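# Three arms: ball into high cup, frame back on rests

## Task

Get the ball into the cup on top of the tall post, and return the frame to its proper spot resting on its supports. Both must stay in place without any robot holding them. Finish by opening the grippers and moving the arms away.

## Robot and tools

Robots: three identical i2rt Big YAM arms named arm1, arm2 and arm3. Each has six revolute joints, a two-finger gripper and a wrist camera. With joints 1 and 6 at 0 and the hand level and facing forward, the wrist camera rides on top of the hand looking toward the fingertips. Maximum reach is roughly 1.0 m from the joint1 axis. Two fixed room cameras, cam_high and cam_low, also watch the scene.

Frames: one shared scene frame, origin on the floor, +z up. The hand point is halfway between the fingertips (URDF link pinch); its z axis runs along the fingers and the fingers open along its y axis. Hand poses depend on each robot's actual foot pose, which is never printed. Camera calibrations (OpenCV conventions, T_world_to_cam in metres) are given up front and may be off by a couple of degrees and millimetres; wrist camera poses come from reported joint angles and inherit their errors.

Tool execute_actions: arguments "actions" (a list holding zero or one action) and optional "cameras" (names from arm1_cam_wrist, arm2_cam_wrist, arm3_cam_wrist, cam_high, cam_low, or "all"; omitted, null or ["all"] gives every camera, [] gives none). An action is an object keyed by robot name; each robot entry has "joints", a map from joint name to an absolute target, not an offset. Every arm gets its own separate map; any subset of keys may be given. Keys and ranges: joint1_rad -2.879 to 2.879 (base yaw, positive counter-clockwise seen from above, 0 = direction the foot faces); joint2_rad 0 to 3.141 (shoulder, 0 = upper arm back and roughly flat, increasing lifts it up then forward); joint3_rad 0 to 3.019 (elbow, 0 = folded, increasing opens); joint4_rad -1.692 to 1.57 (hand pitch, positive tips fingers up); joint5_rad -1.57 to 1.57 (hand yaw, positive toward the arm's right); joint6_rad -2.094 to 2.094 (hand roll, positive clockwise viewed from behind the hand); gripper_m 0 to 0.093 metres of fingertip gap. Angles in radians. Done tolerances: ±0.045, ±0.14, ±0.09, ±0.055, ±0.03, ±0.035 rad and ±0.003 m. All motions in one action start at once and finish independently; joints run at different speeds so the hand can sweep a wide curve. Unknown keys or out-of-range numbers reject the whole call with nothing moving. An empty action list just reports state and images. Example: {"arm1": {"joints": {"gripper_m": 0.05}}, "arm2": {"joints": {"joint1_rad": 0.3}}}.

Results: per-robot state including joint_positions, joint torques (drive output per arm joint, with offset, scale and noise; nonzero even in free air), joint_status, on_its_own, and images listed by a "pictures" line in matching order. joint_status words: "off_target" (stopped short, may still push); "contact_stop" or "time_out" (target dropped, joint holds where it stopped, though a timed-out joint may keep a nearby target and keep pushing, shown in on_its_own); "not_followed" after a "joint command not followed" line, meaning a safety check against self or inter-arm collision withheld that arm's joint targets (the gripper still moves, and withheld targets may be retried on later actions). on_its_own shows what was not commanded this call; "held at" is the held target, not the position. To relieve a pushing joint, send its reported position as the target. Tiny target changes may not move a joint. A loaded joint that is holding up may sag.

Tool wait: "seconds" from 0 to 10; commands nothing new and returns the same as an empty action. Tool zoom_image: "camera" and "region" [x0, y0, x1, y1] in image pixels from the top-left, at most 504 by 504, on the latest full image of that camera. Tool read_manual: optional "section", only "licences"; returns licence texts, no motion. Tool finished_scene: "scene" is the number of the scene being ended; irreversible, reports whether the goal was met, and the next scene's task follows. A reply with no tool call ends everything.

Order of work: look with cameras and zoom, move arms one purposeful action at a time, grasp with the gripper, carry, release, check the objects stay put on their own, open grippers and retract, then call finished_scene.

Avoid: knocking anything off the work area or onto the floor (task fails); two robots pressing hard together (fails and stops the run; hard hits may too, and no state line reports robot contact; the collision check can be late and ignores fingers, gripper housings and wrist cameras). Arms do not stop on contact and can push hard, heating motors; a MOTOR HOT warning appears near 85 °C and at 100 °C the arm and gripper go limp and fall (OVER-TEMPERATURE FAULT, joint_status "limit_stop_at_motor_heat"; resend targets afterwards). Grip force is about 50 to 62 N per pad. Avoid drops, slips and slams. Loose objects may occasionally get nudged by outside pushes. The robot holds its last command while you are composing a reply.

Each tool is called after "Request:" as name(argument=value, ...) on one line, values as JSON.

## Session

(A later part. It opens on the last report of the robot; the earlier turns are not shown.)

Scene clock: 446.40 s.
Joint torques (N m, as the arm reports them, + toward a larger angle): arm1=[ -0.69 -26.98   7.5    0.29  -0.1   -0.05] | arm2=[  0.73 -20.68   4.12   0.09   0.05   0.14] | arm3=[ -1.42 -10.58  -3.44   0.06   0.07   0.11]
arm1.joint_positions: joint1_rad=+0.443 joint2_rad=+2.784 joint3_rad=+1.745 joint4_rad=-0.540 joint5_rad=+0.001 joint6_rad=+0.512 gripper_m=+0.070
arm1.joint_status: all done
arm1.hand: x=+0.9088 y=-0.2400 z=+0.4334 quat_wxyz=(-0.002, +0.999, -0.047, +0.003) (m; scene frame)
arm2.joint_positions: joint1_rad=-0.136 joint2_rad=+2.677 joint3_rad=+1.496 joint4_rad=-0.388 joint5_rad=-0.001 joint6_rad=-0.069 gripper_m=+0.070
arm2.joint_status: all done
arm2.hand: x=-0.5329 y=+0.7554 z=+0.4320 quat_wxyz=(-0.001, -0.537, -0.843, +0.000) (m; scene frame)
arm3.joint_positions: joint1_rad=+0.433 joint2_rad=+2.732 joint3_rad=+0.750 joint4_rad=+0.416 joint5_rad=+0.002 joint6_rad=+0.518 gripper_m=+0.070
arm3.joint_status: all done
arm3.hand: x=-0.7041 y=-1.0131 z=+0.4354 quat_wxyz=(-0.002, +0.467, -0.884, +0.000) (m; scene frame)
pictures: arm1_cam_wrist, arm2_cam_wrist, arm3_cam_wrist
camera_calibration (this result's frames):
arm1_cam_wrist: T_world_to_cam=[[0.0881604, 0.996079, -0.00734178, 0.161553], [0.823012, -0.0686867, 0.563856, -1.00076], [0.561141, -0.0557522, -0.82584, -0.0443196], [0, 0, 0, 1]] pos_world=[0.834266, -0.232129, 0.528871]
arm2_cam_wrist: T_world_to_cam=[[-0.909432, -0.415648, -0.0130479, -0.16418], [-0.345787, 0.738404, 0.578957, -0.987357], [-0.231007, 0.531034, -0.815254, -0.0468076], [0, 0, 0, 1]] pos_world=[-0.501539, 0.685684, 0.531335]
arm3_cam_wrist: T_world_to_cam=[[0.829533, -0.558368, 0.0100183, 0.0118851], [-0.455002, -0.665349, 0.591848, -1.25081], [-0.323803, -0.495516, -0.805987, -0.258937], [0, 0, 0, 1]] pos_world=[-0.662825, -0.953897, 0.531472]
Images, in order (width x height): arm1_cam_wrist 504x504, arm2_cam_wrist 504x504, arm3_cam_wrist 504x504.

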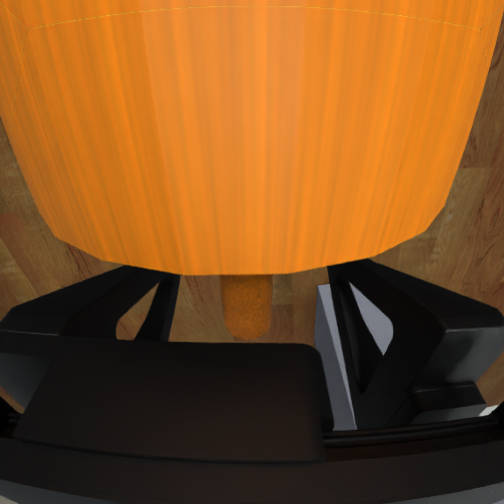

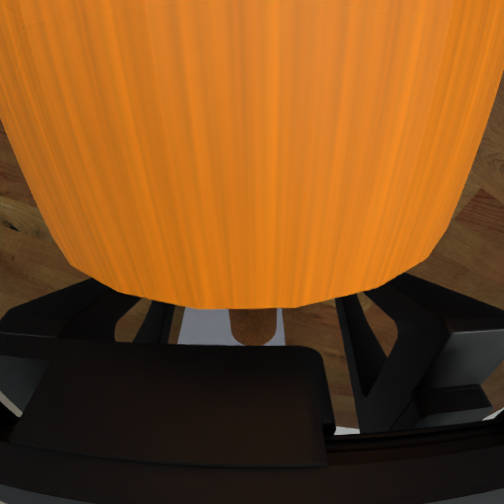

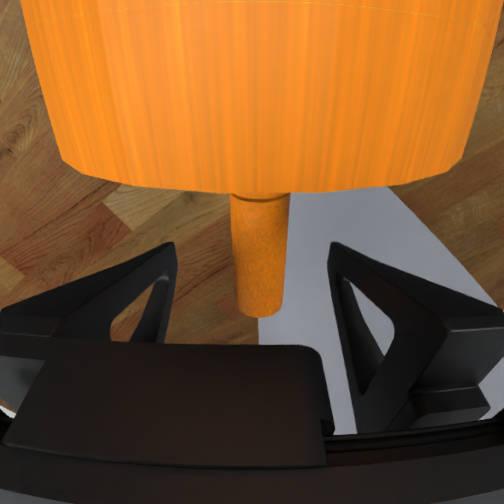

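Request:
execute_actions(actions=[{"arm1":{"joints":{"gripper_m":0.0}},"arm2":{"joints":{"gripper_m":0.0}},"arm3":{"joints":{"gripper_m":0.0}}}])

Scene clock: 456.57 s.
Joint torques (N m, as the arm reports them, + toward a larger angle): arm1=[ -1.13 -27.86   7.55   0.23   0.09   0.01] | arm2=[  0.57 -20.28   4.02  -0.1    0.17   0.23] | arm3=[ -1.92 -10.43  -3.37   0.24  -0.12   0.16]
arm1.joint_positions: joint1_rad=+0.445 joint2_rad=+2.784 joint3_rad=+1.747 joint4_rad=-0.535 joint5_rad=-0.002 joint6_rad=+0.508 gripper_m=+0.018
arm1.joint_status: gripper_m off_target (ended at +0.018, target +0.000)
arm1.hand: x=+0.9075 y=-0.2424 z=+0.4337 quat_wxyz=(+0.001, +0.999, -0.044, +0.001) (m; scene frame)
arm2.joint_positions: joint1_rad=-0.136 joint2_rad=+2.677 joint3_rad=+1.496 joint4_rad=-0.388 joint5_rad=-0.005 joint6_rad=-0.076 gripper_m=+0.018
arm2.joint_status: gripper_m off_target (ended at +0.018, target +0.000)
arm2.hand: x=-0.5323 y=+0.7556 z=+0.4320 quat_wxyz=(-0.002, -0.535, -0.845, -0.002) (m; scene frame)
arm3.joint_positions: joint1_rad=+0.430 joint2_rad=+2.732 joint3_rad=+0.750 joint4_rad=+0.416 joint5_rad=+0.007 joint6_rad=+0.513 gripper_m=+0.019
arm3.joint_status: gripper_m off_target (ended at +0.019, target +0.000)
arm3.hand: x=-0.7027 y=-1.0132 z=+0.4354 quat_wxyz=(-0.004, +0.468, -0.884, +0.001) (m; scene frame)
pictures: arm1_cam_wrist, arm2_cam_wrist, arm3_cam_wrist, cam_high, cam_low
camera_calibration (this result's frames):
arm1_cam_wrist: T_world_to_cam=[[0.0824285, 0.996512, -0.0129799, 0.171789], [0.825814, -0.0610064, 0.560633, -0.999368], [0.557886, -0.0569312, -0.827963, -0.0398518], [0, 0, 0, 1]] pos_world=[0.833365, -0.234427, 0.529513]
arm2_cam_wrist: T_world_to_cam=[[-0.906669, -0.421522, -0.0164653, -0.156205], [-0.352425, 0.735438, 0.57873, -0.988518], [-0.231838, 0.530519, -0.815353, -0.0468021], [0, 0, 0, 1]] pos_world=[-0.500855, 0.685979, 0.531353]
arm3_cam_wrist: T_world_to_cam=[[0.831173, -0.555836, 0.0140471, 0.0125895], [-0.455681, -0.666494, 0.590034, -1.25109], [-0.3186, -0.496822, -0.807256, -0.255644], [0, 0, 0, 1]] pos_world=[-0.66201, -0.953856, 0.531639]
Images, in order (width x height): arm1_cam_wrist 504x504, arm2_cam_wrist 504x504, arm3_cam_wrist 504x504, cam_high 504x504, cam_low 504x504.

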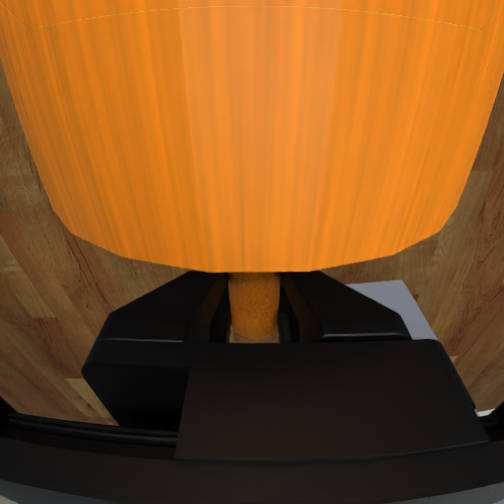

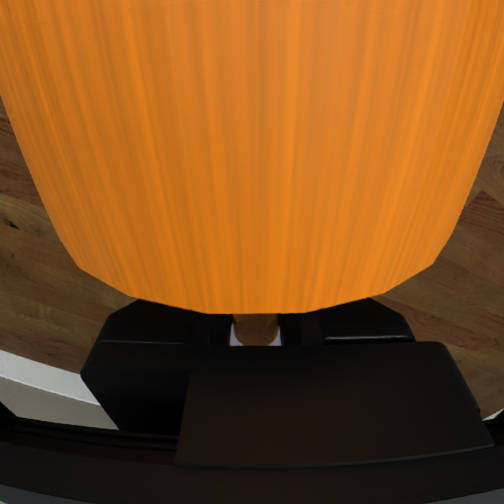

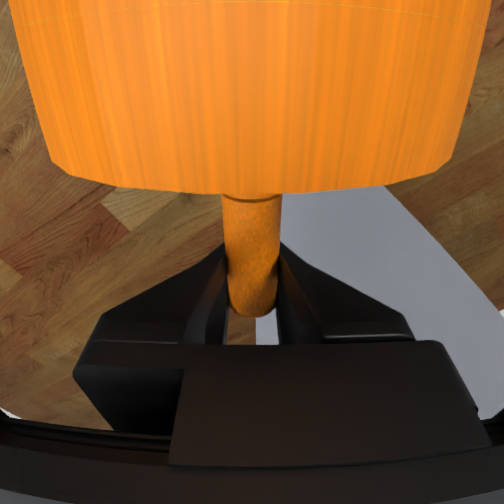

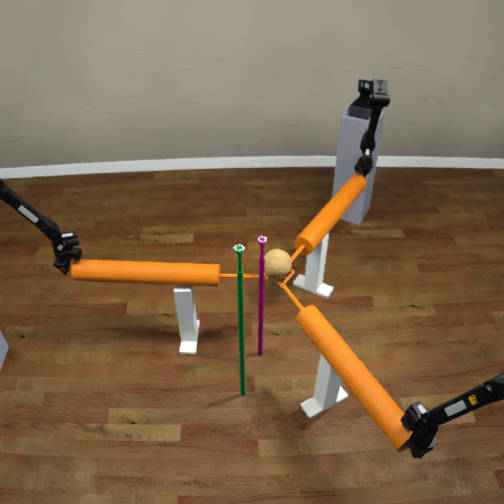

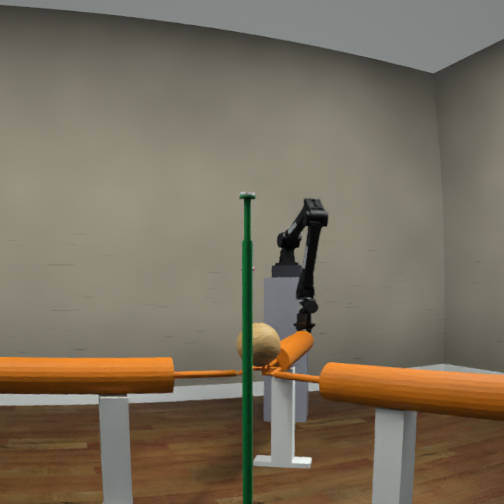

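Request:
execute_actions(actions=[{"arm1":{"joints":{"joint1_rad":0.445,"joint2_rad":2.655,"joint3_rad":1.657,"joint4_rad":-0.573,"joint5_rad":0,"joint6_rad":0.508}},"arm2":{"joints":{"joint1_rad":-0.136,"joint2_rad":2.543,"joint3_rad":1.417,"joint4_rad":-0.442,"joint5_rad":0,"joint6_rad":-0.076}},"arm3":{"joints":{"joint1_rad":0.430,"joint2_rad":2.562,"joint3_rad":0.636,"joint4_rad":0.357,"joint5_rad":0,"joint6_rad":0.513}}}], cameras=["cam_high","cam_low"])

Scene clock: 498.57 s.
Joint torques (N m, as the arm reports them, + toward a larger angle): arm1=[ -0.82 -28.13   4.71  -0.26   0.04  -0.01] | arm2=[  0.57 -22.64   2.58  -0.69   0.08   0.05] | arm3=[ -1.   -12.23  -3.97  -0.28  -0.07   0.1 ]
arm1.joint_positions: joint1_rad=+0.439 joint2_rad=+2.679 joint3_rad=+1.666 joint4_rad=-0.561 joint5_rad=-0.002 joint6_rad=+0.499 gripper_m=+0.018
arm1.joint_status: all done
arm1.hand: x=+0.9074 y=-0.2384 z=+0.4780 quat_wxyz=(+0.000, +0.999, -0.042, +0.001) (m; scene frame)
arm2.joint_positions: joint1_rad=-0.131 joint2_rad=+2.574 joint3_rad=+1.422 joint4_rad=-0.423 joint5_rad=-0.002 joint6_rad=-0.079 gripper_m=+0.018
arm2.joint_status: all done
arm2.hand: x=-0.5318 y=+0.7603 z=+0.4738 quat_wxyz=(+0.001, -0.531, -0.847, -0.002) (m; scene frame)
arm3.joint_positions: joint1_rad=+0.430 joint2_rad=+2.582 joint3_rad=+0.655 joint4_rad=+0.365 joint5_rad=+0.005 joint6_rad=+0.510 gripper_m=+0.019
arm3.joint_status: all done
arm3.hand: x=-0.7028 y=-1.0099 z=+0.4826 quat_wxyz=(-0.004, +0.469, -0.883, -0.001) (m; scene frame)
pictures: cam_high, cam_low
Images, in order (width x height): cam_high 504x504, cam_low 504x504.

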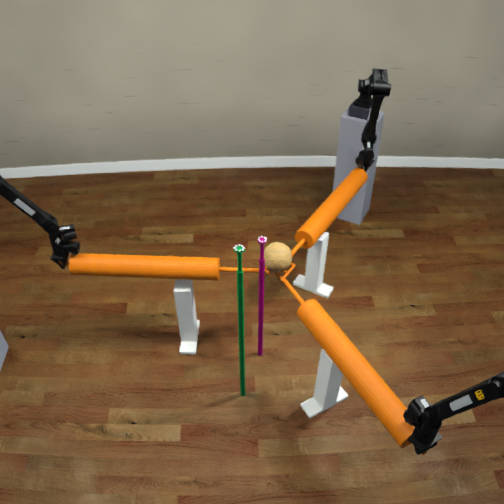

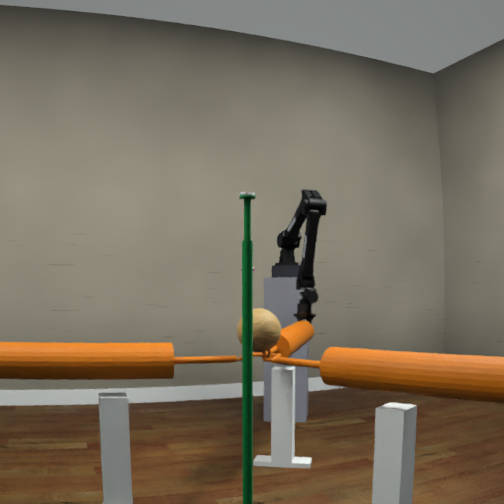

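Request:
execute_actions(actions=[{"arm1":{"joints":{"joint1_rad":0.373,"joint2_rad":2.474,"joint3_rad":1.544,"joint4_rad":-0.638,"joint5_rad":0,"joint6_rad":0.396}},"arm2":{"joints":{"joint1_rad":-0.217,"joint2_rad":2.352,"joint3_rad":1.310,"joint4_rad":-0.523,"joint5_rad":0,"joint6_rad":-0.198}},"arm3":{"joints":{"joint1_rad":0.357,"joint2_rad":2.292,"joint3_rad":0.484,"joint4_rad":0.234,"joint5_rad":0,"joint6_rad":0.402}}}], cameras=["cam_low"])

Scene clock: 553.93 s.
Joint torques (N m, as the arm reports them, + toward a larger angle): arm1=[ -1.07 -27.63   5.79  -0.17   0.05  -0.02] | arm2=[  2.23 -20.53   3.55  -0.76   0.06   0.04] | arm3=[ -0.33 -11.09  -2.57  -0.44   0.06   0.07]
arm1.joint_positions: joint1_rad=+0.369 joint2_rad=+2.492 joint3_rad=+1.548 joint4_rad=-0.629 joint5_rad=-0.001 joint6_rad=+0.394 gripper_m=+0.018
arm1.joint_status: all done
arm1.hand: x=+0.8966 y=-0.1983 z=+0.5593 quat_wxyz=(+0.000, +1.000, -0.025, +0.001) (m; scene frame)
arm2.joint_positions: joint1_rad=-0.222 joint2_rad=+2.375 joint3_rad=+1.313 joint4_rad=-0.505 joint5_rad=-0.001 joint6_rad=-0.203 gripper_m=+0.018
arm2.joint_status: all done
arm2.hand: x=-0.5791 y=+0.7479 z=+0.5566 quat_wxyz=(-0.002, -0.517, -0.856, +0.001) (m; scene frame)
arm3.joint_positions: joint1_rad=+0.358 joint2_rad=+2.312 joint3_rad=+0.494 joint4_rad=+0.246 joint5_rad=+0.002 joint6_rad=+0.403 gripper_m=+0.019
arm3.joint_status: all done
arm3.hand: x=-0.6878 y=-1.0257 z=+0.5602 quat_wxyz=(+0.000, +0.484, -0.875, +0.002) (m; scene frame)
pictures: cam_low
Images, in order (width x height): cam_low 504x504.

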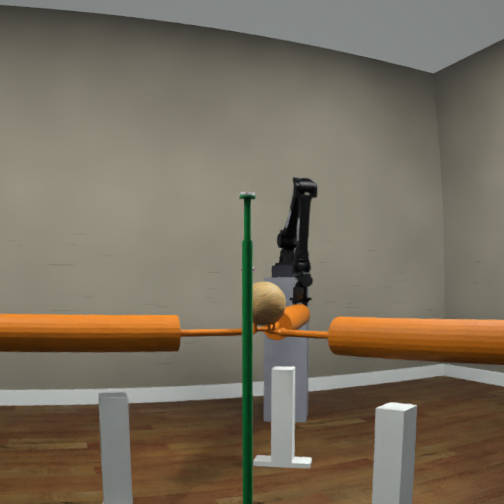

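Request:
execute_actions(actions=[{"arm1":{"joints":{"joint1_rad":0.377,"joint2_rad":2.302,"joint3_rad":1.490,"joint4_rad":-0.755,"joint5_rad":0,"joint6_rad":0.404}},"arm2":{"joints":{"joint1_rad":-0.213,"joint2_rad":2.166,"joint3_rad":1.265,"joint4_rad":-0.666,"joint5_rad":0,"joint6_rad":-0.192}},"arm3":{"joints":{"joint1_rad":0.361,"joint2_rad":1.914,"joint3_rad":0.395,"joint4_rad":-0.051,"joint5_rad":0,"joint6_rad":0.410}}}], cameras=["cam_low"])

Scene clock: 589.83 s.
Joint torques (N m, as the arm reports them, + toward a larger angle): arm1=[ -1.52 -27.7    6.94   0.07  -0.02  -0.07] | arm2=[  1.64 -19.4    4.62  -0.84   0.04   0.03] | arm3=[-0.87 -9.42  0.24 -0.63  0.02  0.14]
arm1.joint_positions: joint1_rad=+0.376 joint2_rad=+2.318 joint3_rad=+1.492 joint4_rad=-0.750 joint5_rad=+0.001 joint6_rad=+0.402 gripper_m=+0.018
arm1.joint_status: all done
arm1.hand: x=+0.8992 y=-0.2011 z=+0.6445 quat_wxyz=(-0.001, +1.000, -0.026, +0.002) (m; scene frame)
arm2.joint_positions: joint1_rad=-0.215 joint2_rad=+2.184 joint3_rad=+1.267 joint4_rad=-0.651 joint5_rad=-0.001 joint6_rad=-0.193 gripper_m=+0.018
arm2.joint_status: all done
arm2.hand: x=-0.5754 y=+0.7490 z=+0.6439 quat_wxyz=(-0.002, -0.518, -0.855, +0.001) (m; scene frame)
arm3.joint_positions: joint1_rad=+0.358 joint2_rad=+1.935 joint3_rad=+0.400 joint4_rad=-0.035 joint5_rad=+0.002 joint6_rad=+0.403 gripper_m=+0.019
arm3.joint_status: all done
arm3.hand: x=-0.6877 y=-1.0249 z=+0.6451 quat_wxyz=(-0.001, +0.484, -0.875, +0.001) (m; scene frame)
pictures: cam_low
Images, in order (width x height): cam_low 504x504.

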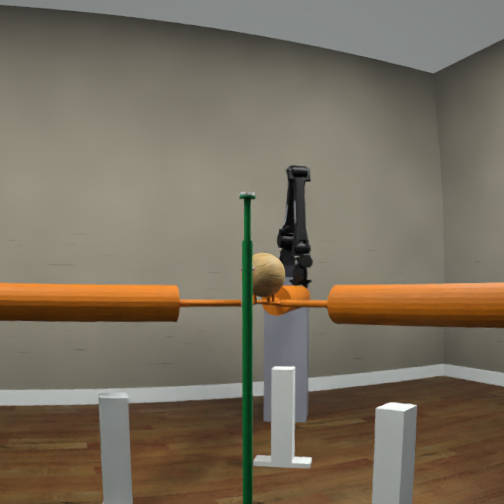

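Request:
execute_actions(actions=[{"arm1":{"joints":{"joint1_rad":0.377,"joint2_rad":2.153,"joint3_rad":1.505,"joint4_rad":-0.900,"joint5_rad":0,"joint6_rad":0.404}},"arm2":{"joints":{"joint1_rad":-0.213,"joint2_rad":2.005,"joint3_rad":1.292,"joint4_rad":-0.836,"joint5_rad":0,"joint6_rad":-0.192}},"arm3":{"joints":{"joint1_rad":0.361,"joint2_rad":1.520,"joint3_rad":0.402,"joint4_rad":-0.443,"joint5_rad":0,"joint6_rad":0.410}}}], cameras=["cam_high","cam_low"])

Scene clock: 608.83 s.
Joint torques (N m, as the arm reports them, + toward a larger angle): arm1=[ -1.13 -26.08   8.84   0.3   -0.02  -0.09] | arm2=[  1.85 -19.27   8.29  -0.96  -0.14  -0.01] | arm3=[-0.79 -7.67  4.24 -0.72  0.26  0.14]
arm1.joint_positions: joint1_rad=+0.373 joint2_rad=+2.172 joint3_rad=+1.492 joint4_rad=-0.903 joint5_rad=-0.001 joint6_rad=+0.402 gripper_m=+0.018
arm1.joint_status: all done
arm1.hand: x=+0.8994 y=-0.1999 z=+0.7274 quat_wxyz=(-0.002, +1.000, -0.027, +0.006) (m; scene frame)
arm2.joint_positions: joint1_rad=-0.213 joint2_rad=+2.021 joint3_rad=+1.267 joint4_rad=-0.819 joint5_rad=+0.003 joint6_rad=-0.193 gripper_m=+0.018
arm2.joint_status: all done
arm2.hand: x=-0.5759 y=+0.7517 z=+0.7265 quat_wxyz=(+0.002, -0.518, -0.856, +0.000) (m; scene frame)
arm3.joint_positions: joint1_rad=+0.358 joint2_rad=+1.539 joint3_rad=+0.395 joint4_rad=-0.421 joint5_rad=-0.003 joint6_rad=+0.403 gripper_m=+0.019
arm3.joint_status: all done
arm3.hand: x=-0.6881 y=-1.0218 z=+0.7302 quat_wxyz=(+0.000, +0.484, -0.875, -0.002) (m; scene frame)
pictures: cam_high, cam_low
Images, in order (width x height): cam_high 504x504, cam_low 504x504.

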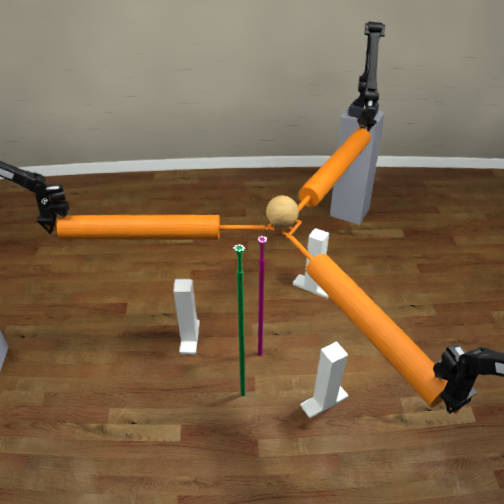

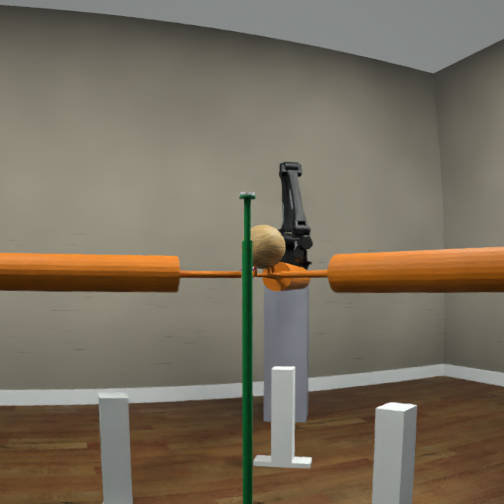

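Request:
execute_actions(actions=[{"arm1":{"joints":{"joint1_rad":0.320,"joint2_rad":1.966,"joint3_rad":1.403,"joint4_rad":-0.994,"joint5_rad":0,"joint6_rad":0.344}},"arm2":{"joints":{"joint1_rad":-0.149,"joint2_rad":1.818,"joint3_rad":1.213,"joint4_rad":-0.964,"joint5_rad":0,"joint6_rad":-0.122}},"arm3":{"joints":{"joint1_rad":0.303,"joint2_rad":1.363,"joint3_rad":0.600,"joint4_rad":-0.780,"joint5_rad":0,"joint6_rad":0.347}}}], cameras=["cam_low"])

Scene clock: 634.20 s.
Joint torques (N m, as the arm reports them, + toward a larger angle): arm1=[ -1.18 -24.03   9.11   0.1    0.    -0.13] | arm2=[  0.66 -17.01   7.35  -0.72   0.08   0.1 ] | arm3=[-1.4  -8.12  8.57 -1.28  0.   -0.02]
arm1.joint_positions: joint1_rad=+0.323 joint2_rad=+1.982 joint3_rad=+1.398 joint4_rad=-0.993 joint5_rad=-0.002 joint6_rad=+0.352 gripper_m=+0.018
arm1.joint_status: all done
arm1.hand: x=+0.9216 y=-0.1626 z=+0.8032 quat_wxyz=(+0.000, +1.000, -0.027, +0.003) (m; scene frame)
arm2.joint_positions: joint1_rad=-0.152 joint2_rad=+1.831 joint3_rad=+1.209 joint4_rad=-0.947 joint5_rad=-0.002 joint6_rad=-0.131 gripper_m=+0.018
arm2.joint_status: all done
arm2.hand: x=-0.5548 y=+0.7901 z=+0.8026 quat_wxyz=(-0.001, -0.518, -0.855, +0.000) (m; scene frame)
arm3.joint_positions: joint1_rad=+0.310 joint2_rad=+1.387 joint3_rad=+0.564 joint4_rad=-0.747 joint5_rad=+0.003 joint6_rad=+0.356 gripper_m=+0.019
arm3.joint_status: all done
arm3.hand: x=-0.6674 y=-0.9825 z=+0.8018 quat_wxyz=(-0.001, +0.484, -0.875, +0.002) (m; scene frame)
pictures: cam_low
Images, in order (width x height): cam_low 504x504.

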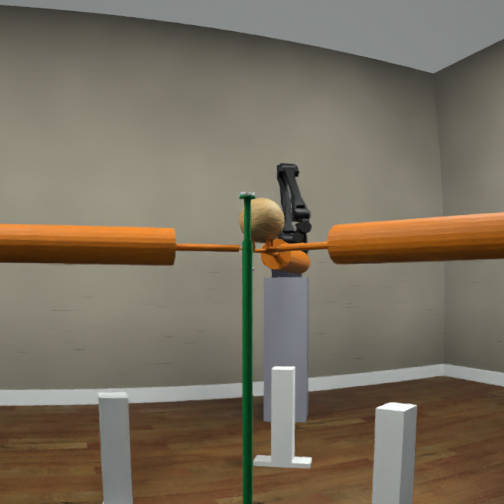

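Request:
execute_actions(actions=[{"arm1":{"joints":{"joint1_rad":0.200,"joint2_rad":1.757,"joint3_rad":1.279,"joint4_rad":-1.074,"joint5_rad":0,"joint6_rad":0.224}},"arm2":{"joints":{"joint1_rad":-0.007,"joint2_rad":1.614,"joint3_rad":1.130,"joint4_rad":-1.083,"joint5_rad":0,"joint6_rad":0.020}},"arm3":{"joints":{"joint1_rad":0.236,"joint2_rad":1.449,"joint3_rad":0.908,"joint4_rad":-1.006,"joint5_rad":0,"joint6_rad":0.280}}}], cameras=["cam_low"])

Scene clock: 673.03 s.
Joint torques (N m, as the arm reports them, + toward a larger angle): arm1=[ -1.69 -20.79   9.98   0.43   0.02  -0.13] | arm2=[  1.35 -14.56   8.03  -0.56   0.12   0.18] | arm3=[-0.98 -8.99 11.04 -1.21  0.07  0.01]
arm1.joint_positions: joint1_rad=+0.207 joint2_rad=+1.773 joint3_rad=+1.270 joint4_rad=-1.079 joint5_rad=-0.002 joint6_rad=+0.234 gripper_m=+0.018
arm1.joint_status: all done
arm1.hand: x=+0.9620 y=-0.0900 z=+0.8669 quat_wxyz=(+0.000, +1.000, -0.026, +0.006) (m; scene frame)
arm2.joint_positions: joint1_rad=-0.014 joint2_rad=+1.626 joint3_rad=+1.123 joint4_rad=-1.071 joint5_rad=-0.002 joint6_rad=+0.005 gripper_m=+0.018
arm2.joint_status: all done
arm2.hand: x=-0.5163 y=+0.8631 z=+0.8669 quat_wxyz=(+0.001, -0.517, -0.856, -0.002) (m; scene frame)
arm3.joint_positions: joint1_rad=+0.242 joint2_rad=+1.454 joint3_rad=+0.854 joint4_rad=-0.977 joint5_rad=+0.002 joint6_rad=+0.285 gripper_m=+0.019
arm3.joint_status: all done
arm3.hand: x=-0.6276 y=-0.9101 z=+0.8654 quat_wxyz=(+0.002, +0.485, -0.875, +0.004) (m; scene frame)
pictures: cam_low
Images, in order (width x height): cam_low 504x504.

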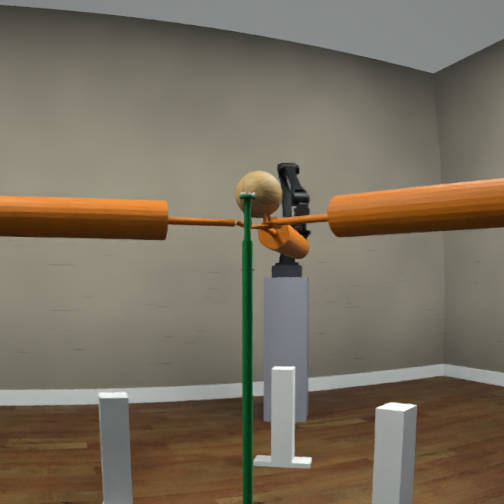

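Request:
execute_actions(actions=[{"arm1":{"joints":{"joint1_rad":0.042,"joint2_rad":1.565,"joint3_rad":1.206,"joint4_rad":-1.185,"joint5_rad":0,"joint6_rad":0.065}},"arm2":{"joints":{"joint1_rad":0.179,"joint2_rad":1.440,"joint3_rad":1.099,"joint4_rad":-1.225,"joint5_rad":0,"joint6_rad":0.206}},"arm3":{"joints":{"joint1_rad":0.194,"joint2_rad":1.570,"joint3_rad":1.249,"joint4_rad":-1.202,"joint5_rad":0,"joint6_rad":0.238}}}], cameras=["cam_low"])

Scene clock: 699.23 s.
Joint torques (N m, as the arm reports them, + toward a larger angle): arm1=[ -1.63 -18.39  10.33   0.64  -0.04  -0.11] | arm2=[  0.81 -12.17   8.72  -0.43   0.23   0.16] | arm3=[ -1.25 -12.76  12.18  -0.97   0.03   0.03]
arm1.joint_positions: joint1_rad=+0.048 joint2_rad=+1.582 joint3_rad=+1.197 joint4_rad=-1.197 joint5_rad=+0.000 joint6_rad=+0.075 gripper_m=+0.018
arm1.joint_status: all done
arm1.hand: x=+1.0050 y=-0.0100 z=+0.9281 quat_wxyz=(+0.000, +1.000, -0.026, +0.005) (m; scene frame)
arm2.joint_positions: joint1_rad=+0.174 joint2_rad=+1.449 joint3_rad=+1.091 joint4_rad=-1.220 joint5_rad=-0.005 joint6_rad=+0.192 gripper_m=+0.018
arm2.joint_status: all done
arm2.hand: x=-0.4747 y=+0.9448 z=+0.9272 quat_wxyz=(+0.003, -0.517, -0.856, -0.003) (m; scene frame)
arm3.joint_positions: joint1_rad=+0.198 joint2_rad=+1.582 joint3_rad=+1.190 joint4_rad=-1.175 joint5_rad=+0.002 joint6_rad=+0.241 gripper_m=+0.019
arm3.joint_status: all done
arm3.hand: x=-0.5850 y=-0.8299 z=+0.9289 quat_wxyz=(-0.002, +0.485, -0.874, +0.001) (m; scene frame)
pictures: cam_low
Images, in order (width x height): cam_low 504x504.

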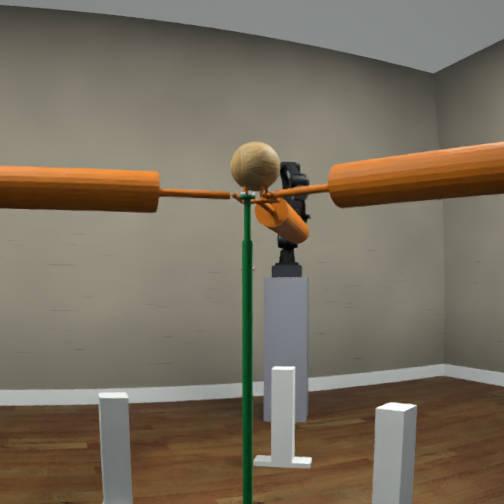

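Request:
execute_actions(actions=[{"arm1":{"joints":{"joint1_rad":-0.138,"joint2_rad":1.447,"joint3_rad":1.143,"joint4_rad":-1.237,"joint5_rad":0,"joint6_rad":-0.115}},"arm2":{"joints":{"joint1_rad":0.386,"joint2_rad":1.348,"joint3_rad":1.073,"joint4_rad":-1.286,"joint5_rad":0,"joint6_rad":0.414}},"arm3":{"joints":{"joint1_rad":0.165,"joint2_rad":1.747,"joint3_rad":1.557,"joint4_rad":-1.326,"joint5_rad":0,"joint6_rad":0.210}}}], cameras=["cam_high","cam_low"])

Scene clock: 727.60 s.
Joint torques (N m, as the arm reports them, + toward a larger angle): arm1=[ -2.67 -17.27  10.8    0.29  -0.01  -0.15] | arm2=[  1.02 -12.81   9.12  -0.45   0.22   0.2 ] | arm3=[ -0.68 -16.33  12.97  -1.17  -0.01   0.06]
arm1.joint_positions: joint1_rad=-0.133 joint2_rad=+1.473 joint3_rad=+1.133 joint4_rad=-1.244 joint5_rad=-0.001 joint6_rad=-0.107 gripper_m=+0.018
arm1.joint_status: all done
arm1.hand: x=+1.0458 y=+0.0645 z=+0.9499 quat_wxyz=(+0.001, +1.000, -0.025, +0.006) (m; scene frame)
arm2.joint_positions: joint1_rad=+0.383 joint2_rad=+1.373 joint3_rad=+1.063 joint4_rad=-1.278 joint5_rad=-0.004 joint6_rad=+0.400 gripper_m=+0.018
arm2.joint_status: all done
arm2.hand: x=-0.4355 y=+1.0197 z=+0.9451 quat_wxyz=(+0.008, -0.516, -0.857, -0.003) (m; scene frame)
arm3.joint_positions: joint1_rad=+0.168 joint2_rad=+1.762 joint3_rad=+1.491 joint4_rad=-1.293 joint5_rad=+0.003 joint6_rad=+0.211 gripper_m=+0.019
arm3.joint_status: all done
arm3.hand: x=-0.5442 y=-0.7569 z=+0.9533 quat_wxyz=(-0.003, +0.485, -0.874, +0.000) (m; scene frame)
pictures: cam_high, cam_low
Images, in order (width x height): cam_high 504x504, cam_low 504x504.

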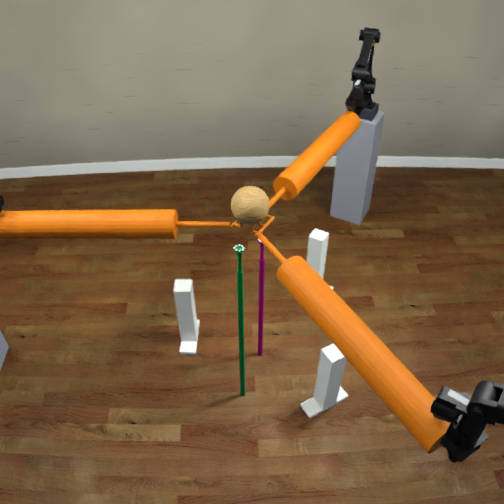

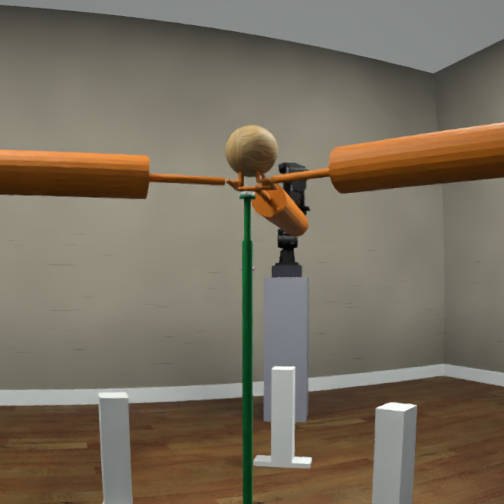

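Let me zoom to refine the remaining displacement.

Request:
zoom_image(camera="cam_high", region=[205, 175, 295, 265])

Request:
zoom_image(camera="cam_low", region=[205, 115, 295, 205])

Region (205, 175, 295, 265) of cam_high's 504x504 image, scaled by 5.600, with more detail than that image has.

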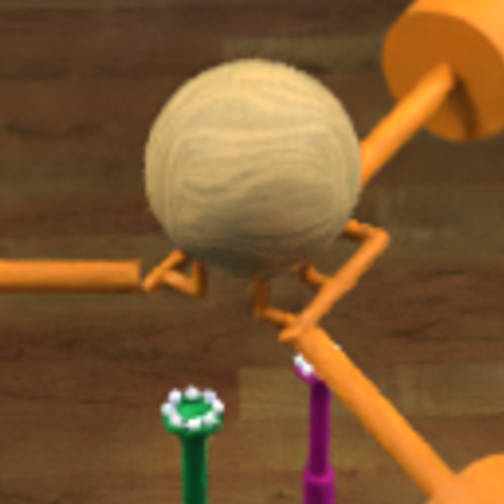

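Region (205, 115, 295, 205) of cam_low's 504x504 image, scaled by 5.600, with more detail than that image has.

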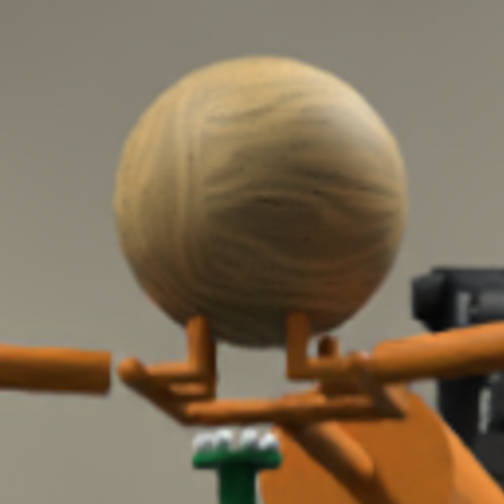

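Request:
execute_actions(actions=[{"arm1":{"joints":{"joint1_rad":-0.358,"joint2_rad":1.395,"joint3_rad":1.059,"joint4_rad":-1.186,"joint5_rad":0,"joint6_rad":-0.336}},"arm2":{"joints":{"joint1_rad":0.631,"joint2_rad":1.327,"joint3_rad":1.031,"joint4_rad":-1.233,"joint5_rad":0,"joint6_rad":0.658}},"arm3":{"joints":{"joint1_rad":0.141,"joint2_rad":1.992,"joint3_rad":1.892,"joint4_rad":-1.410,"joint5_rad":0,"joint6_rad":0.185}}}], cameras=["cam_high","cam_low"])

Request:
zoom_image(camera="cam_high", region=[195, 190, 285, 280])

Request:
zoom_image(camera="cam_low", region=[202, 118, 292, 208])

Scene clock: 848.73 s.
Joint torques (N m, as the arm reports them, + toward a larger angle): arm1=[ -2.1  -17.25  10.56   0.53  -0.37  -0.1 ] | arm2=[  1.31 -13.33   9.22  -0.19   0.44   0.18] | arm3=[ -1.03 -20.15  13.45  -1.09  -0.02   0.04]
arm1.joint_positions: joint1_rad=-0.355 joint2_rad=+1.437 joint3_rad=+1.047 joint4_rad=-1.195 joint5_rad=+0.005 joint6_rad=-0.330 gripper_m=+0.018
arm1.joint_status: all done
arm1.hand: x=+1.0895 y=+0.1450 z=+0.9332 quat_wxyz=(+0.000, +1.000, -0.024, +0.007) (m; scene frame)
arm2.joint_positions: joint1_rad=+0.626 joint2_rad=+1.365 joint3_rad=+1.017 joint4_rad=-1.236 joint5_rad=-0.010 joint6_rad=+0.642 gripper_m=+0.018
arm2.joint_status: all done
arm2.hand: x=-0.3930 y=+1.1002 z=+0.9312 quat_wxyz=(+0.007, -0.516, -0.857, -0.005) (m; scene frame)
arm3.joint_positions: joint1_rad=+0.143 joint2_rad=+2.018 joint3_rad=+1.820 joint4_rad=-1.382 joint5_rad=+0.003 joint6_rad=+0.185 gripper_m=+0.019
arm3.joint_status: all done
arm3.hand: x=-0.4993 y=-0.6787 z=+0.9331 quat_wxyz=(+0.003, +0.485, -0.874, +0.005) (m; scene frame)
pictures: cam_high, cam_low
Images, in order (width x height): cam_high 504x504, cam_low 504x504.

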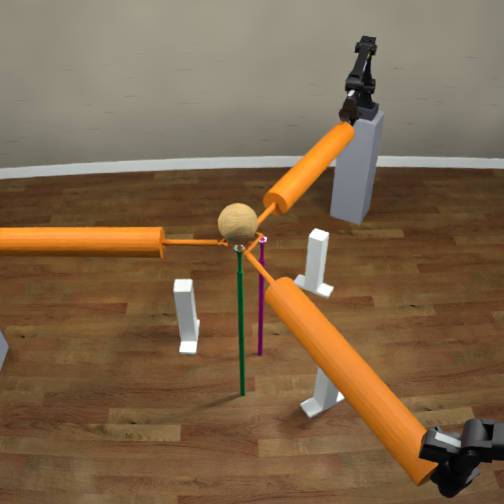

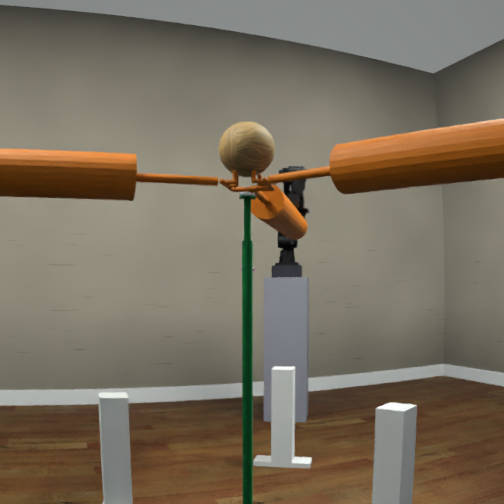

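Region (195, 190, 285, 280) of cam_high's 504x504 image, scaled by 5.600, with more detail than that image has.

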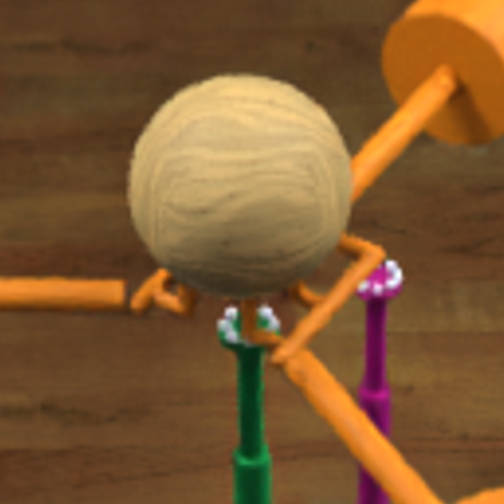

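Region (202, 118, 292, 208) of cam_low's 504x504 image, scaled by 5.600, with more detail than that image has.

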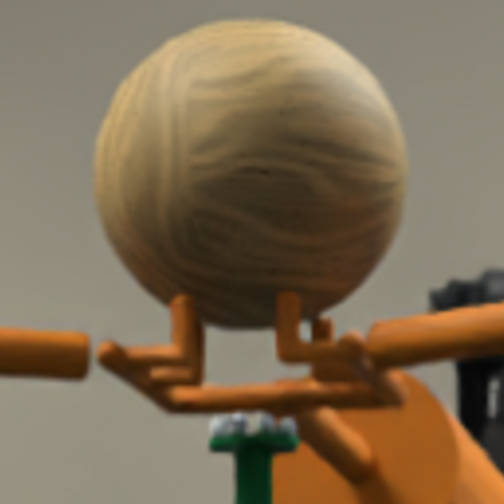

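Request:
execute_actions(actions=[{"arm1":{"joints":{"joint1_rad":-0.356,"joint2_rad":1.482,"joint3_rad":0.993,"joint4_rad":-1.062,"joint5_rad":0,"joint6_rad":-0.332}},"arm2":{"joints":{"joint1_rad":0.628,"joint2_rad":1.397,"joint3_rad":0.948,"joint4_rad":-1.107,"joint5_rad":0,"joint6_rad":0.648}},"arm3":{"joints":{"joint1_rad":0.148,"joint2_rad":2.036,"joint3_rad":1.761,"joint4_rad":-1.283,"joint5_rad":0,"joint6_rad":0.187}}}], cameras=["cam_high","cam_low"])

Request:
zoom_image(camera="cam_high", region=[195, 200, 285, 290])

Request:
zoom_image(camera="cam_low", region=[202, 130, 292, 220])

Scene clock: 907.00 s.
Joint torques (N m, as the arm reports them, + toward a larger angle): arm1=[ -2.28 -15.     9.55   0.68  -0.38  -0.12] | arm2=[  1.71 -11.59   8.19   0.03   0.45   0.1 ] | arm3=[ -0.8  -19.29   8.99  -0.05   0.06   0.04]
arm1.joint_positions: joint1_rad=-0.355 joint2_rad=+1.504 joint3_rad=+0.986 joint4_rad=-1.075 joint5_rad=+0.006 joint6_rad=-0.330 gripper_m=+0.018
arm1.joint_status: all done
arm1.hand: x=+1.0877 y=+0.1459 z=+0.8868 quat_wxyz=(+0.001, +1.000, -0.024, +0.011) (m; scene frame)
arm2.joint_positions: joint1_rad=+0.626 joint2_rad=+1.416 joint3_rad=+0.940 joint4_rad=-1.113 joint5_rad=-0.009 joint6_rad=+0.642 gripper_m=+0.018
arm2.joint_status: all done
arm2.hand: x=-0.3940 y=+1.1005 z=+0.8866 quat_wxyz=(+0.009, -0.516, -0.857, -0.004) (m; scene frame)
arm3.joint_positions: joint1_rad=+0.145 joint2_rad=+2.045 joint3_rad=+1.751 joint4_rad=-1.282 joint5_rad=+0.001 joint6_rad=+0.185 gripper_m=+0.019
arm3.joint_status: all done
arm3.hand: x=-0.5007 y=-0.6782 z=+0.8916 quat_wxyz=(+0.002, +0.486, -0.874, +0.003) (m; scene frame)
pictures: cam_high, cam_low
Images, in order (width x height): cam_high 504x504, cam_low 504x504.

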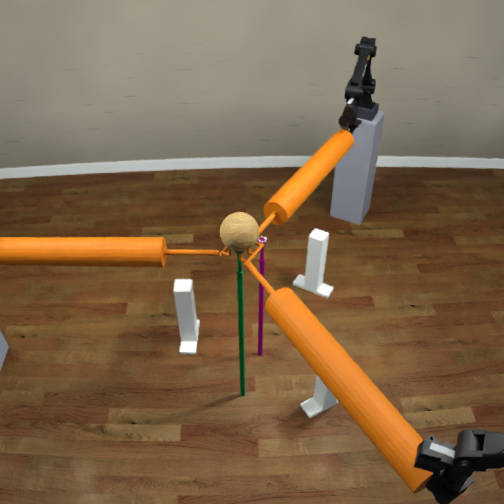

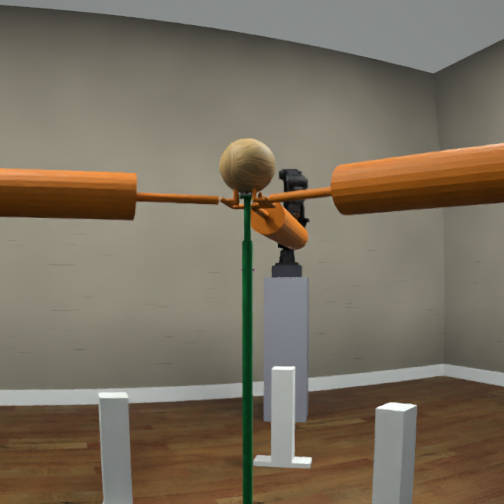

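Region (195, 200, 285, 290) of cam_high's 504x504 image, scaled by 5.600, with more detail than that image has.

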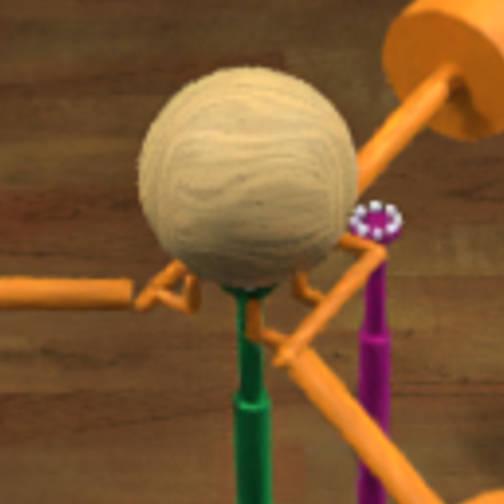

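Region (202, 130, 292, 220) of cam_low's 504x504 image, scaled by 5.600, with more detail than that image has.

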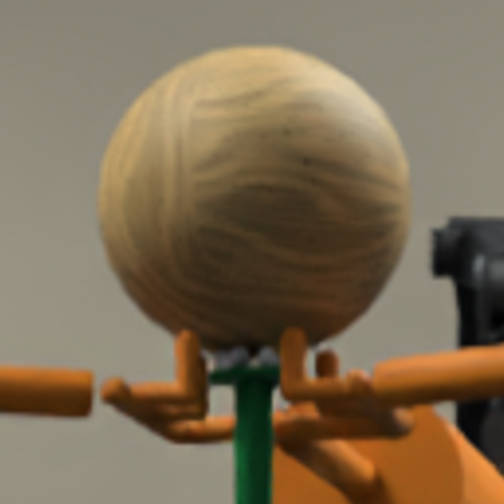

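Request:
execute_actions(actions=[{"arm1":{"joints":{"joint1_rad":-0.356,"joint2_rad":1.538,"joint3_rad":0.927,"joint4_rad":-0.929,"joint5_rad":0,"joint6_rad":-0.332}},"arm2":{"joints":{"joint1_rad":0.628,"joint2_rad":1.450,"joint3_rad":0.876,"joint4_rad":-0.972,"joint5_rad":0,"joint6_rad":0.648}},"arm3":{"joints":{"joint1_rad":0.148,"joint2_rad":2.072,"joint3_rad":1.697,"joint4_rad":-1.182,"joint5_rad":0,"joint6_rad":0.187}}}], cameras=["cam_high","cam_low"])

Request:
zoom_image(camera="cam_high", region=[195, 205, 285, 295])

Request:
zoom_image(camera="cam_low", region=[202, 160, 292, 250])

Scene clock: 926.87 s.
Joint torques (N m, as the arm reports them, + toward a larger angle): arm1=[ -1.34 -16.14   8.48   1.01  -0.35  -0.04] | arm2=[  1.56 -11.71   7.08   0.03   0.39   0.09] | arm3=[ -0.69 -18.32   8.35   0.32   0.09   0.07]
arm1.joint_positions: joint1_rad=-0.355 joint2_rad=+1.553 joint3_rad=+0.926 joint4_rad=-0.949 joint5_rad=+0.006 joint6_rad=-0.330 gripper_m=+0.018
arm1.joint_status: all done
arm1.hand: x=+1.0873 y=+0.1461 z=+0.8495 quat_wxyz=(-0.002, +1.000, -0.024, +0.003) (m; scene frame)
arm2.joint_positions: joint1_rad=+0.626 joint2_rad=+1.462 joint3_rad=+0.875 joint4_rad=-0.984 joint5_rad=-0.009 joint6_rad=+0.642 gripper_m=+0.018
arm2.joint_status: all done
arm2.hand: x=-0.3932 y=+1.1001 z=+0.8492 quat_wxyz=(+0.000, -0.516, -0.857, -0.005) (m; scene frame)
arm3.joint_positions: joint1_rad=+0.145 joint2_rad=+2.068 joint3_rad=+1.692 joint4_rad=-1.186 joint5_rad=+0.001 joint6_rad=+0.185 gripper_m=+0.019
arm3.joint_status: all done
arm3.hand: x=-0.5007 y=-0.6783 z=+0.8564 quat_wxyz=(-0.003, +0.486, -0.874, -0.001) (m; scene frame)
pictures: cam_high, cam_low
Images, in order (width x height): cam_high 504x504, cam_low 504x504.

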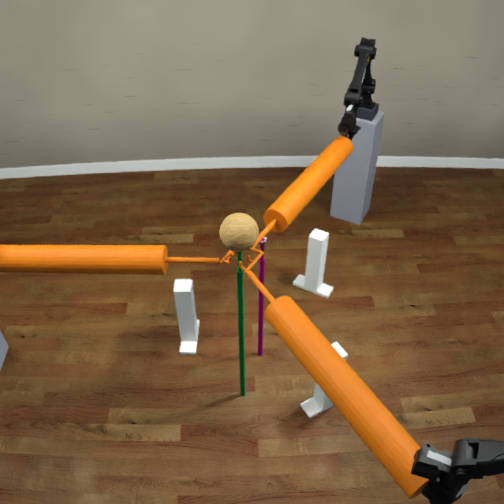

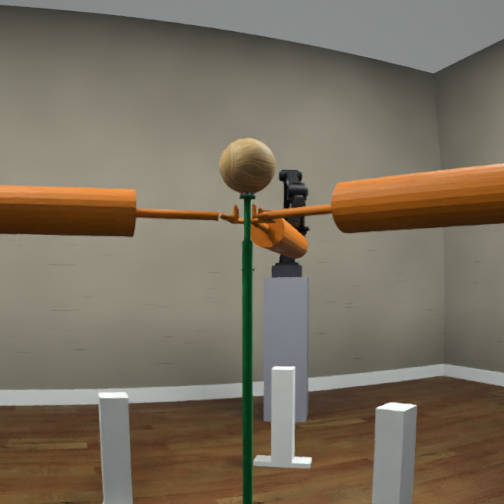

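Region (195, 205, 285, 295) of cam_high's 504x504 image, scaled by 5.600, with more detail than that image has.

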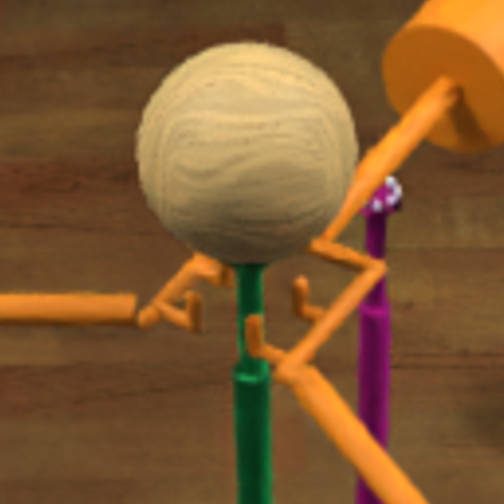

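Region (202, 160, 292, 250) of cam_low's 504x504 image, scaled by 5.600, with more detail than that image has.

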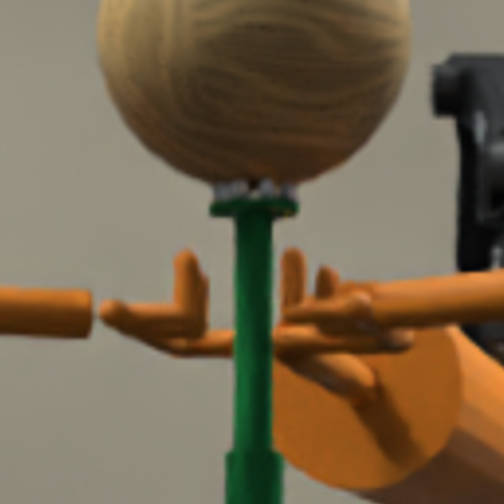

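Request:
execute_actions(actions=[{"arm1":{"joints":{"joint1_rad":-0.217,"joint2_rad":1.576,"joint3_rad":1.002,"joint4_rad":-0.940,"joint5_rad":0,"joint6_rad":-0.188}},"arm2":{"joints":{"joint1_rad":0.471,"joint2_rad":1.445,"joint3_rad":0.862,"joint4_rad":-0.970,"joint5_rad":0,"joint6_rad":0.481}},"arm3":{"joints":{"joint1_rad":0.172,"joint2_rad":1.930,"joint3_rad":1.486,"joint4_rad":-1.096,"joint5_rad":0,"joint6_rad":0.212}}}], cameras=["cam_high","cam_low"])

Request:
zoom_image(camera="cam_high", region=[195, 200, 295, 300])

Request:
zoom_image(camera="cam_low", region=[202, 160, 292, 250])

Scene clock: 976.20 s.
Joint torques (N m, as the arm reports them, + toward a larger angle): arm1=[ -1.6  -15.47  12.75   0.23  -0.53   0.03] | arm2=[  0.38 -11.72   6.6   -0.17   0.58  -0.12] | arm3=[  0.05 -18.92   7.97  -0.02  -0.02   0.17]
arm1.joint_positions: joint1_rad=-0.219 joint2_rad=+1.581 joint3_rad=+0.952 joint4_rad=-0.942 joint5_rad=+0.009 joint6_rad=-0.196 gripper_m=+0.018
arm1.joint_status: all done
arm1.hand: x=+1.0598 y=+0.0991 z=+0.8472 quat_wxyz=(-0.004, +1.000, -0.024, +0.001) (m; scene frame)
arm2.joint_positions: joint1_rad=+0.472 joint2_rad=+1.462 joint3_rad=+0.868 joint4_rad=-0.971 joint5_rad=-0.013 joint6_rad=+0.488 gripper_m=+0.018
arm2.joint_status: all done
arm2.hand: x=-0.4210 y=+1.0517 z=+0.8468 quat_wxyz=(-0.003, -0.516, -0.857, -0.006) (m; scene frame)
arm3.joint_positions: joint1_rad=+0.162 joint2_rad=+1.957 joint3_rad=+1.482 joint4_rad=-1.101 joint5_rad=+0.003 joint6_rad=+0.202 gripper_m=+0.019
arm3.joint_status: all done
arm3.hand: x=-0.5287 y=-0.7253 z=+0.8466 quat_wxyz=(+0.002, +0.486, -0.874, +0.004) (m; scene frame)
pictures: cam_high, cam_low
Images, in order (width x height): cam_high 504x504, cam_low 504x504.

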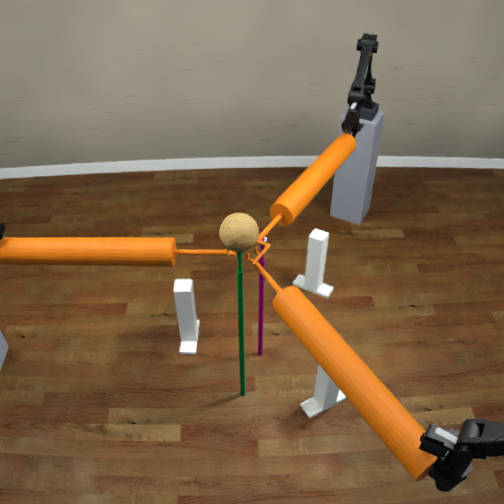

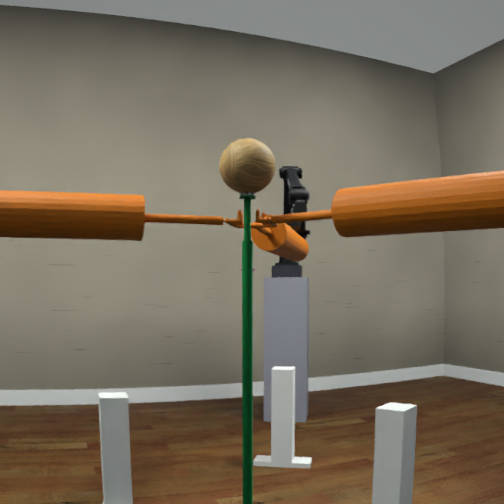

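Region (195, 200, 295, 300) of cam_high's 504x504 image, scaled by 5.040, with more detail than that image has.

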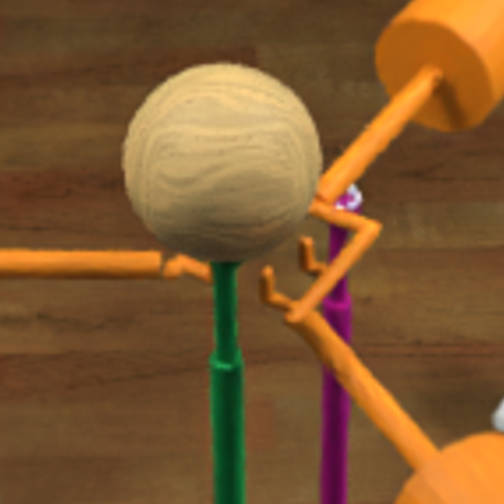

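Region (202, 160, 292, 250) of cam_low's 504x504 image, scaled by 5.600, with more detail than that image has.

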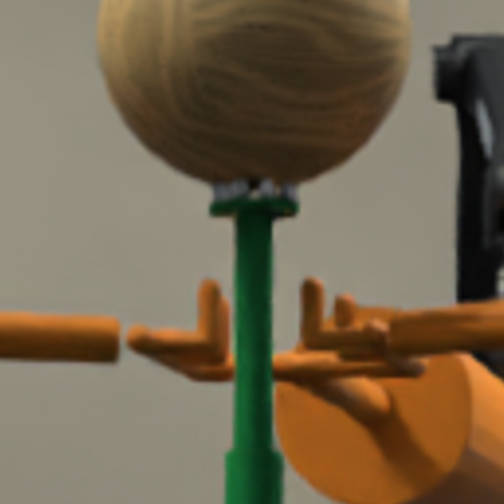

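Request:
execute_actions(actions=[{"arm1":{"joints":{"joint1_rad":0.138,"joint2_rad":1.757,"joint3_rad":1.188,"joint4_rad":-0.930,"joint5_rad":0,"joint6_rad":0.170}},"arm2":{"joints":{"joint1_rad":0.065,"joint2_rad":1.621,"joint3_rad":1.038,"joint4_rad":-0.926,"joint5_rad":0,"joint6_rad":0.078}},"arm3":{"joints":{"joint1_rad":0.225,"joint2_rad":1.599,"joint3_rad":0.918,"joint4_rad":-0.864,"joint5_rad":0,"joint6_rad":0.270}}}], cameras=["cam_high"])

Scene clock: 1002.40 s.
Joint torques (N m, as the arm reports them, + toward a larger angle): arm1=[ -0.94 -19.64  12.29   0.44  -0.24   0.1 ] | arm2=[  0.67 -14.9   10.67   0.09   0.05  -0.17] | arm3=[ -1.09 -12.     6.33   0.    -0.03   0.01]
arm1.joint_positions: joint1_rad=+0.131 joint2_rad=+1.775 joint3_rad=+1.143 joint4_rad=-0.936 joint5_rad=+0.004 joint6_rad=+0.159 gripper_m=+0.018
arm1.joint_status: all done
arm1.hand: x=+0.9785 y=-0.0494 z=+0.8252 quat_wxyz=(-0.002, +1.000, -0.026, -0.002) (m; scene frame)
arm2.joint_positions: joint1_rad=+0.071 joint2_rad=+1.643 joint3_rad=+0.994 joint4_rad=-0.938 joint5_rad=-0.001 joint6_rad=+0.090 gripper_m=+0.018
arm2.joint_status: all done
arm2.hand: x=-0.4986 y=+0.9050 z=+0.8189 quat_wxyz=(+0.007, -0.517, -0.856, -0.004) (m; scene frame)
arm3.joint_positions: joint1_rad=+0.233 joint2_rad=+1.619 joint3_rad=+0.924 joint4_rad=-0.867 joint5_rad=+0.003 joint6_rad=+0.278 gripper_m=+0.019
arm3.joint_status: all done
arm3.hand: x=-0.6120 y=-0.8684 z=+0.8271 quat_wxyz=(-0.004, +0.484, -0.875, -0.001) (m; scene frame)
pictures: cam_high
Images, in order (width x height): cam_high 504x504.

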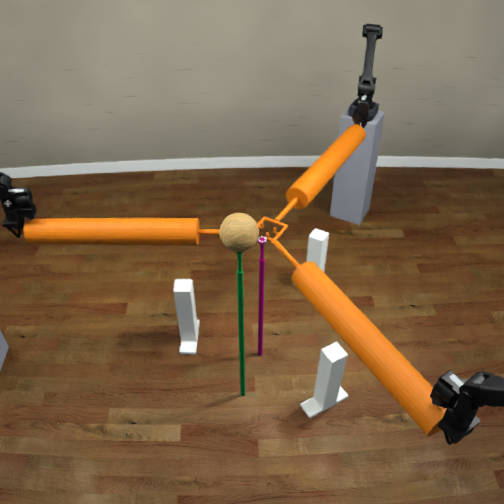

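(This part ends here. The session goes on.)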